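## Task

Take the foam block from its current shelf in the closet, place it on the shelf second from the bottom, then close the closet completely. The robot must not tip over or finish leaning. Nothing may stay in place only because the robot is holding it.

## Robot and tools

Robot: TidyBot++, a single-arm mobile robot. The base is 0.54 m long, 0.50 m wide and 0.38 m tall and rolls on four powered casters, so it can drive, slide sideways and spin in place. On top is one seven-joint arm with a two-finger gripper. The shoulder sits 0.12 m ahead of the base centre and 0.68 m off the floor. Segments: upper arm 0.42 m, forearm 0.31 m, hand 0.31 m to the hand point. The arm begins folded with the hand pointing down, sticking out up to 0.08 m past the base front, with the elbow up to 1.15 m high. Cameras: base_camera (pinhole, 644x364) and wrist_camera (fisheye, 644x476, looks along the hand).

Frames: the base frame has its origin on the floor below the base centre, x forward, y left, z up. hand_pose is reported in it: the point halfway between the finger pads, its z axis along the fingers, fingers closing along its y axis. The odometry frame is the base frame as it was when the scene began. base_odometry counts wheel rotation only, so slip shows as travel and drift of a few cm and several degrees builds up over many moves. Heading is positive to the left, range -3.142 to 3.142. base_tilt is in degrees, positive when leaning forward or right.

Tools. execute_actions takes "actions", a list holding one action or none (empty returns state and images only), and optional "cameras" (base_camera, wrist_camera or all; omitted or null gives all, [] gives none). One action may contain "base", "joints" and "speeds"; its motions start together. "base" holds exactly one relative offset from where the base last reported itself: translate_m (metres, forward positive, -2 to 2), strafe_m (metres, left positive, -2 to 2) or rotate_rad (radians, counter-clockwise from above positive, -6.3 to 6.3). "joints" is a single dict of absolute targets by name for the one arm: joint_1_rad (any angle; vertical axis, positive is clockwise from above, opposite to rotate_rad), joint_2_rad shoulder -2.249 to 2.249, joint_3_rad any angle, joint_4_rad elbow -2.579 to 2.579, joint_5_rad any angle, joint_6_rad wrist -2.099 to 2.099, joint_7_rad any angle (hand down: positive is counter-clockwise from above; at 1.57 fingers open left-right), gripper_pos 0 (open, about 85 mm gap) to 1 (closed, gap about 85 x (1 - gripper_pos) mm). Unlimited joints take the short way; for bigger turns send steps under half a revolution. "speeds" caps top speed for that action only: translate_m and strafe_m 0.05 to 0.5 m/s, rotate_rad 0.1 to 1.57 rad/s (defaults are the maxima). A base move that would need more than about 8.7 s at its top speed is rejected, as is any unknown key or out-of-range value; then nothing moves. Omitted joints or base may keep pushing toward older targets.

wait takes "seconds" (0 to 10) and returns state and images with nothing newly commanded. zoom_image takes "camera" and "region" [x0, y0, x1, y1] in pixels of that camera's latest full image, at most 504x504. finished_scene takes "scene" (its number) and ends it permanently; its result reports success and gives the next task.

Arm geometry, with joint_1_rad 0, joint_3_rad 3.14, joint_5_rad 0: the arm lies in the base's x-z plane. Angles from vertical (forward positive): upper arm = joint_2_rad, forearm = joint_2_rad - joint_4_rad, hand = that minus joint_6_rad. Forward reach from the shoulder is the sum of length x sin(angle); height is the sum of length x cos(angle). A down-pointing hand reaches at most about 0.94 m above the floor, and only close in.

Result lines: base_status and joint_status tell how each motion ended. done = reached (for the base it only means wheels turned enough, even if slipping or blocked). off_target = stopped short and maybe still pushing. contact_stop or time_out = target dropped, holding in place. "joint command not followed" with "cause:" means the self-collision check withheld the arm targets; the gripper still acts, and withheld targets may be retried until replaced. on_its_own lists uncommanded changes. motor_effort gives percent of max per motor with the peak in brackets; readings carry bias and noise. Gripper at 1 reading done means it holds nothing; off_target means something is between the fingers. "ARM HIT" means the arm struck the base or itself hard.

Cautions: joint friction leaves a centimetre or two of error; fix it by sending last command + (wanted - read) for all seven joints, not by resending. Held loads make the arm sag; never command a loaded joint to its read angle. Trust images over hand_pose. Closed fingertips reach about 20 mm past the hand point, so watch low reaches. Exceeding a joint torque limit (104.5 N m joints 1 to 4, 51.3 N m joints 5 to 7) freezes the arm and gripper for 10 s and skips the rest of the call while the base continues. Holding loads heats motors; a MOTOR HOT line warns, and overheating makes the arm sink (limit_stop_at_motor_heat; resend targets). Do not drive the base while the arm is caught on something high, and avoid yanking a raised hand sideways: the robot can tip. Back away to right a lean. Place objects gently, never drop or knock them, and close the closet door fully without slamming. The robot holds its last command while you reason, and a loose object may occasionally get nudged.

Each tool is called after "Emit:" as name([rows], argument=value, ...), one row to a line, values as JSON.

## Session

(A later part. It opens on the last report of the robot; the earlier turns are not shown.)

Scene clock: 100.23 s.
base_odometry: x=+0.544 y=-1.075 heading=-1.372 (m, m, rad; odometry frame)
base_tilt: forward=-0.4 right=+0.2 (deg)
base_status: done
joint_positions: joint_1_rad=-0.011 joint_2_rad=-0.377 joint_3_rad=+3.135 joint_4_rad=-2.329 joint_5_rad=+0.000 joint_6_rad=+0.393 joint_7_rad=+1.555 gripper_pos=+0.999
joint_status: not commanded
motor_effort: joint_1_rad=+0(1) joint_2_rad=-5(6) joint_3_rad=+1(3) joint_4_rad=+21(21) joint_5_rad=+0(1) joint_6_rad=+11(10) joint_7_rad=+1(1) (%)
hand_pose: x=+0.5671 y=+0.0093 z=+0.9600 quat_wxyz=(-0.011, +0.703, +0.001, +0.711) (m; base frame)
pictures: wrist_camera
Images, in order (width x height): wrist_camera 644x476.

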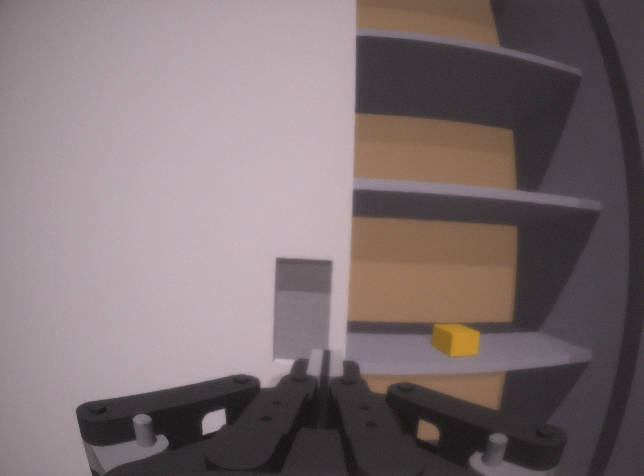

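Emit:
execute_actions([
  {"base":{"strafe_m":0.022},"joints":{"joint_6_rad":0.46}},
], cameras=[])

Emit:
execute_actions([
  {"base":{"translate_m":0.13},"speeds":{"translate_m":0.05}},
], cameras=["wrist_camera"])

Emit:
execute_actions([
  {"base":{"strafe_m":-0.5},"speeds":{"strafe_m":0.1}},
], cameras=["wrist_camera"])

Scene clock: 104.10 s.
base_odometry: x=+0.566 y=-1.070 heading=-1.372 (m, m, rad; odometry frame)
base_tilt: forward=-0.4 right=+0.2 (deg)
base_status: done
joint_positions: joint_1_rad=-0.011 joint_2_rad=-0.377 joint_3_rad=+3.133 joint_4_rad=-2.329 joint_5_rad=+0.000 joint_6_rad=+0.426 joint_7_rad=+1.555 gripper_pos=+0.999
joint_status: all done
motor_effort: joint_1_rad=+0(1) joint_2_rad=-5(6) joint_3_rad=+2(3) joint_4_rad=+21(22) joint_5_rad=+0(0) joint_6_rad=+10(11) joint_7_rad=+1(1) (%)
hand_pose: x=+0.5667 y=+0.0106 z=+0.9700 quat_wxyz=(-0.012, +0.691, +0.002, +0.723) (m; base frame)
pictures: none
No camera images: the call's "cameras" was empty. Leave "cameras" out to get every camera's image.

Scene clock: 107.23 s.
base_odometry: x=+0.591 y=-1.198 heading=-1.372 (m, m, rad; odometry frame)
base_tilt: forward=-0.4 right=+0.2 (deg)
base_status: done
joint_positions: joint_1_rad=-0.011 joint_2_rad=-0.434 joint_3_rad=+3.132 joint_4_rad=-2.368 joint_5_rad=+0.000 joint_6_rad=+0.428 joint_7_rad=+1.555 gripper_pos=+0.999
joint_status: not commanded
motor_effort: joint_1_rad=+1(3) joint_2_rad=+4(9) joint_3_rad=+3(4) joint_4_rad=+26(29) joint_5_rad=-1(1) joint_6_rad=+11(10) joint_7_rad=+1(1) (%)
hand_pose: x=+0.5465 y=+0.0105 z=+0.9717 quat_wxyz=(-0.012, +0.684, +0.002, +0.729) (m; base frame)
pictures: wrist_camera
Images, in order (width x height): wrist_camera 644x476.

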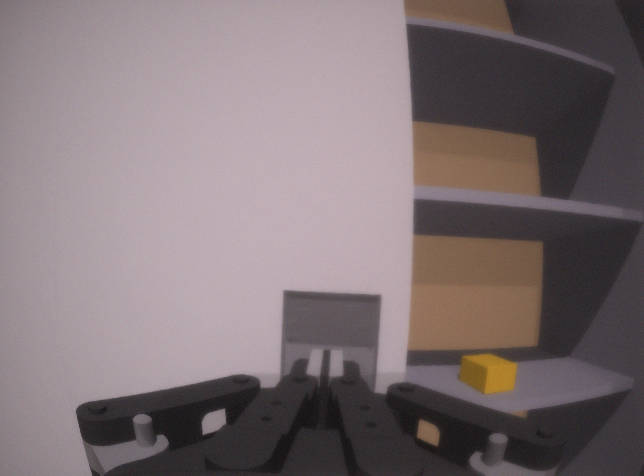

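Scene clock: 112.87 s.
base_odometry: x=+0.102 y=-1.296 heading=-1.372 (m, m, rad; odometry frame)
base_tilt: forward=-0.4 right=+0.2 (deg)
base_status: done
joint_positions: joint_1_rad=-0.061 joint_2_rad=-0.414 joint_3_rad=+3.070 joint_4_rad=-2.365 joint_5_rad=+0.020 joint_6_rad=+0.434 joint_7_rad=+1.555 gripper_pos=+0.999
joint_status: not commanded
motor_effort: joint_1_rad=+13(15) joint_2_rad=-1(4) joint_3_rad=+16(21) joint_4_rad=+23(26) joint_5_rad=-7(8) joint_6_rad=+9(9) joint_7_rad=+1(1) (%)
hand_pose: x=+0.5470 y=+0.0670 z=+0.9659 quat_wxyz=(-0.038, +0.686, +0.058, +0.724) (m; base frame)
pictures: wrist_camera
Images, in order (width x height): wrist_camera 644x476.

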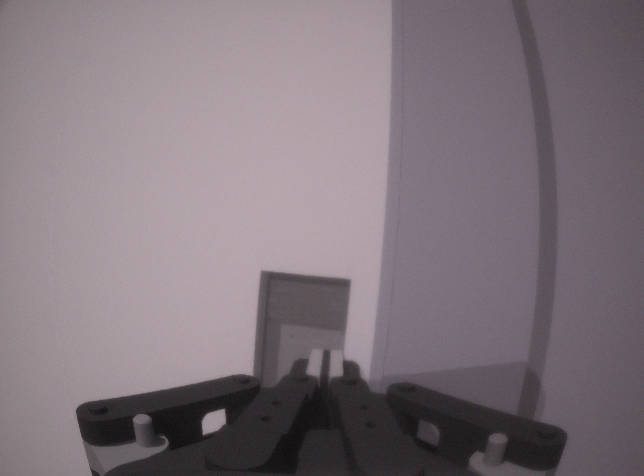

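Emit:
execute_actions([
  {"base":{"strafe_m":0.04},"speeds":{"strafe_m":0.05}},
], cameras=[])

Emit:
execute_actions([
  {"base":{"translate_m":-0.1}},
], cameras=[])

Emit:
finished_scene(scene=2)

Scene clock: 116.03 s.
base_odometry: x=+0.141 y=-1.289 heading=-1.372 (m, m, rad; odometry frame)
base_tilt: forward=-0.4 right=+0.2 (deg)
base_status: done
joint_positions: joint_1_rad=-0.023 joint_2_rad=-0.425 joint_3_rad=+3.112 joint_4_rad=-2.373 joint_5_rad=+0.019 joint_6_rad=+0.434 joint_7_rad=+1.555 gripper_pos=+0.999
joint_status: not commanded
motor_effort: joint_1_rad=+2(8) joint_2_rad=+3(8) joint_3_rad=+3(13) joint_4_rad=+27(32) joint_5_rad=-1(4) joint_6_rad=+11(13) joint_7_rad=+1(1) (%)
hand_pose: x=+0.5472 y=+0.0288 z=+0.9670 quat_wxyz=(-0.016, +0.686, +0.025, +0.727) (m; base frame)
pictures: none
No camera images: the call's "cameras" was empty. Leave "cameras" out to get every camera's image.

Scene clock: 117.30 s.
base_odometry: x=+0.121 y=-1.190 heading=-1.372 (m, m, rad; odometry frame)
base_tilt: forward=-0.4 right=+0.2 (deg)
base_status: done
joint_positions: joint_1_rad=-0.020 joint_2_rad=-0.392 joint_3_rad=+3.116 joint_4_rad=-2.361 joint_5_rad=+0.019 joint_6_rad=+0.434 joint_7_rad=+1.555 gripper_pos=+0.999
joint_status: not commanded
motor_effort: joint_1_rad=+0(2) joint_2_rad=-5(8) joint_3_rad=+2(4) joint_4_rad=+21(27) joint_5_rad=+0(1) joint_6_rad=+10(11) joint_7_rad=+1(1) (%)
hand_pose: x=+0.5582 y=+0.0257 z=+0.9600 quat_wxyz=(-0.015, +0.694, +0.022, +0.720) (m; base frame)
pictures: none
No camera images: the call's "cameras" was empty. Leave "cameras" out to get every camera's image.

The scene is finished: the task was done.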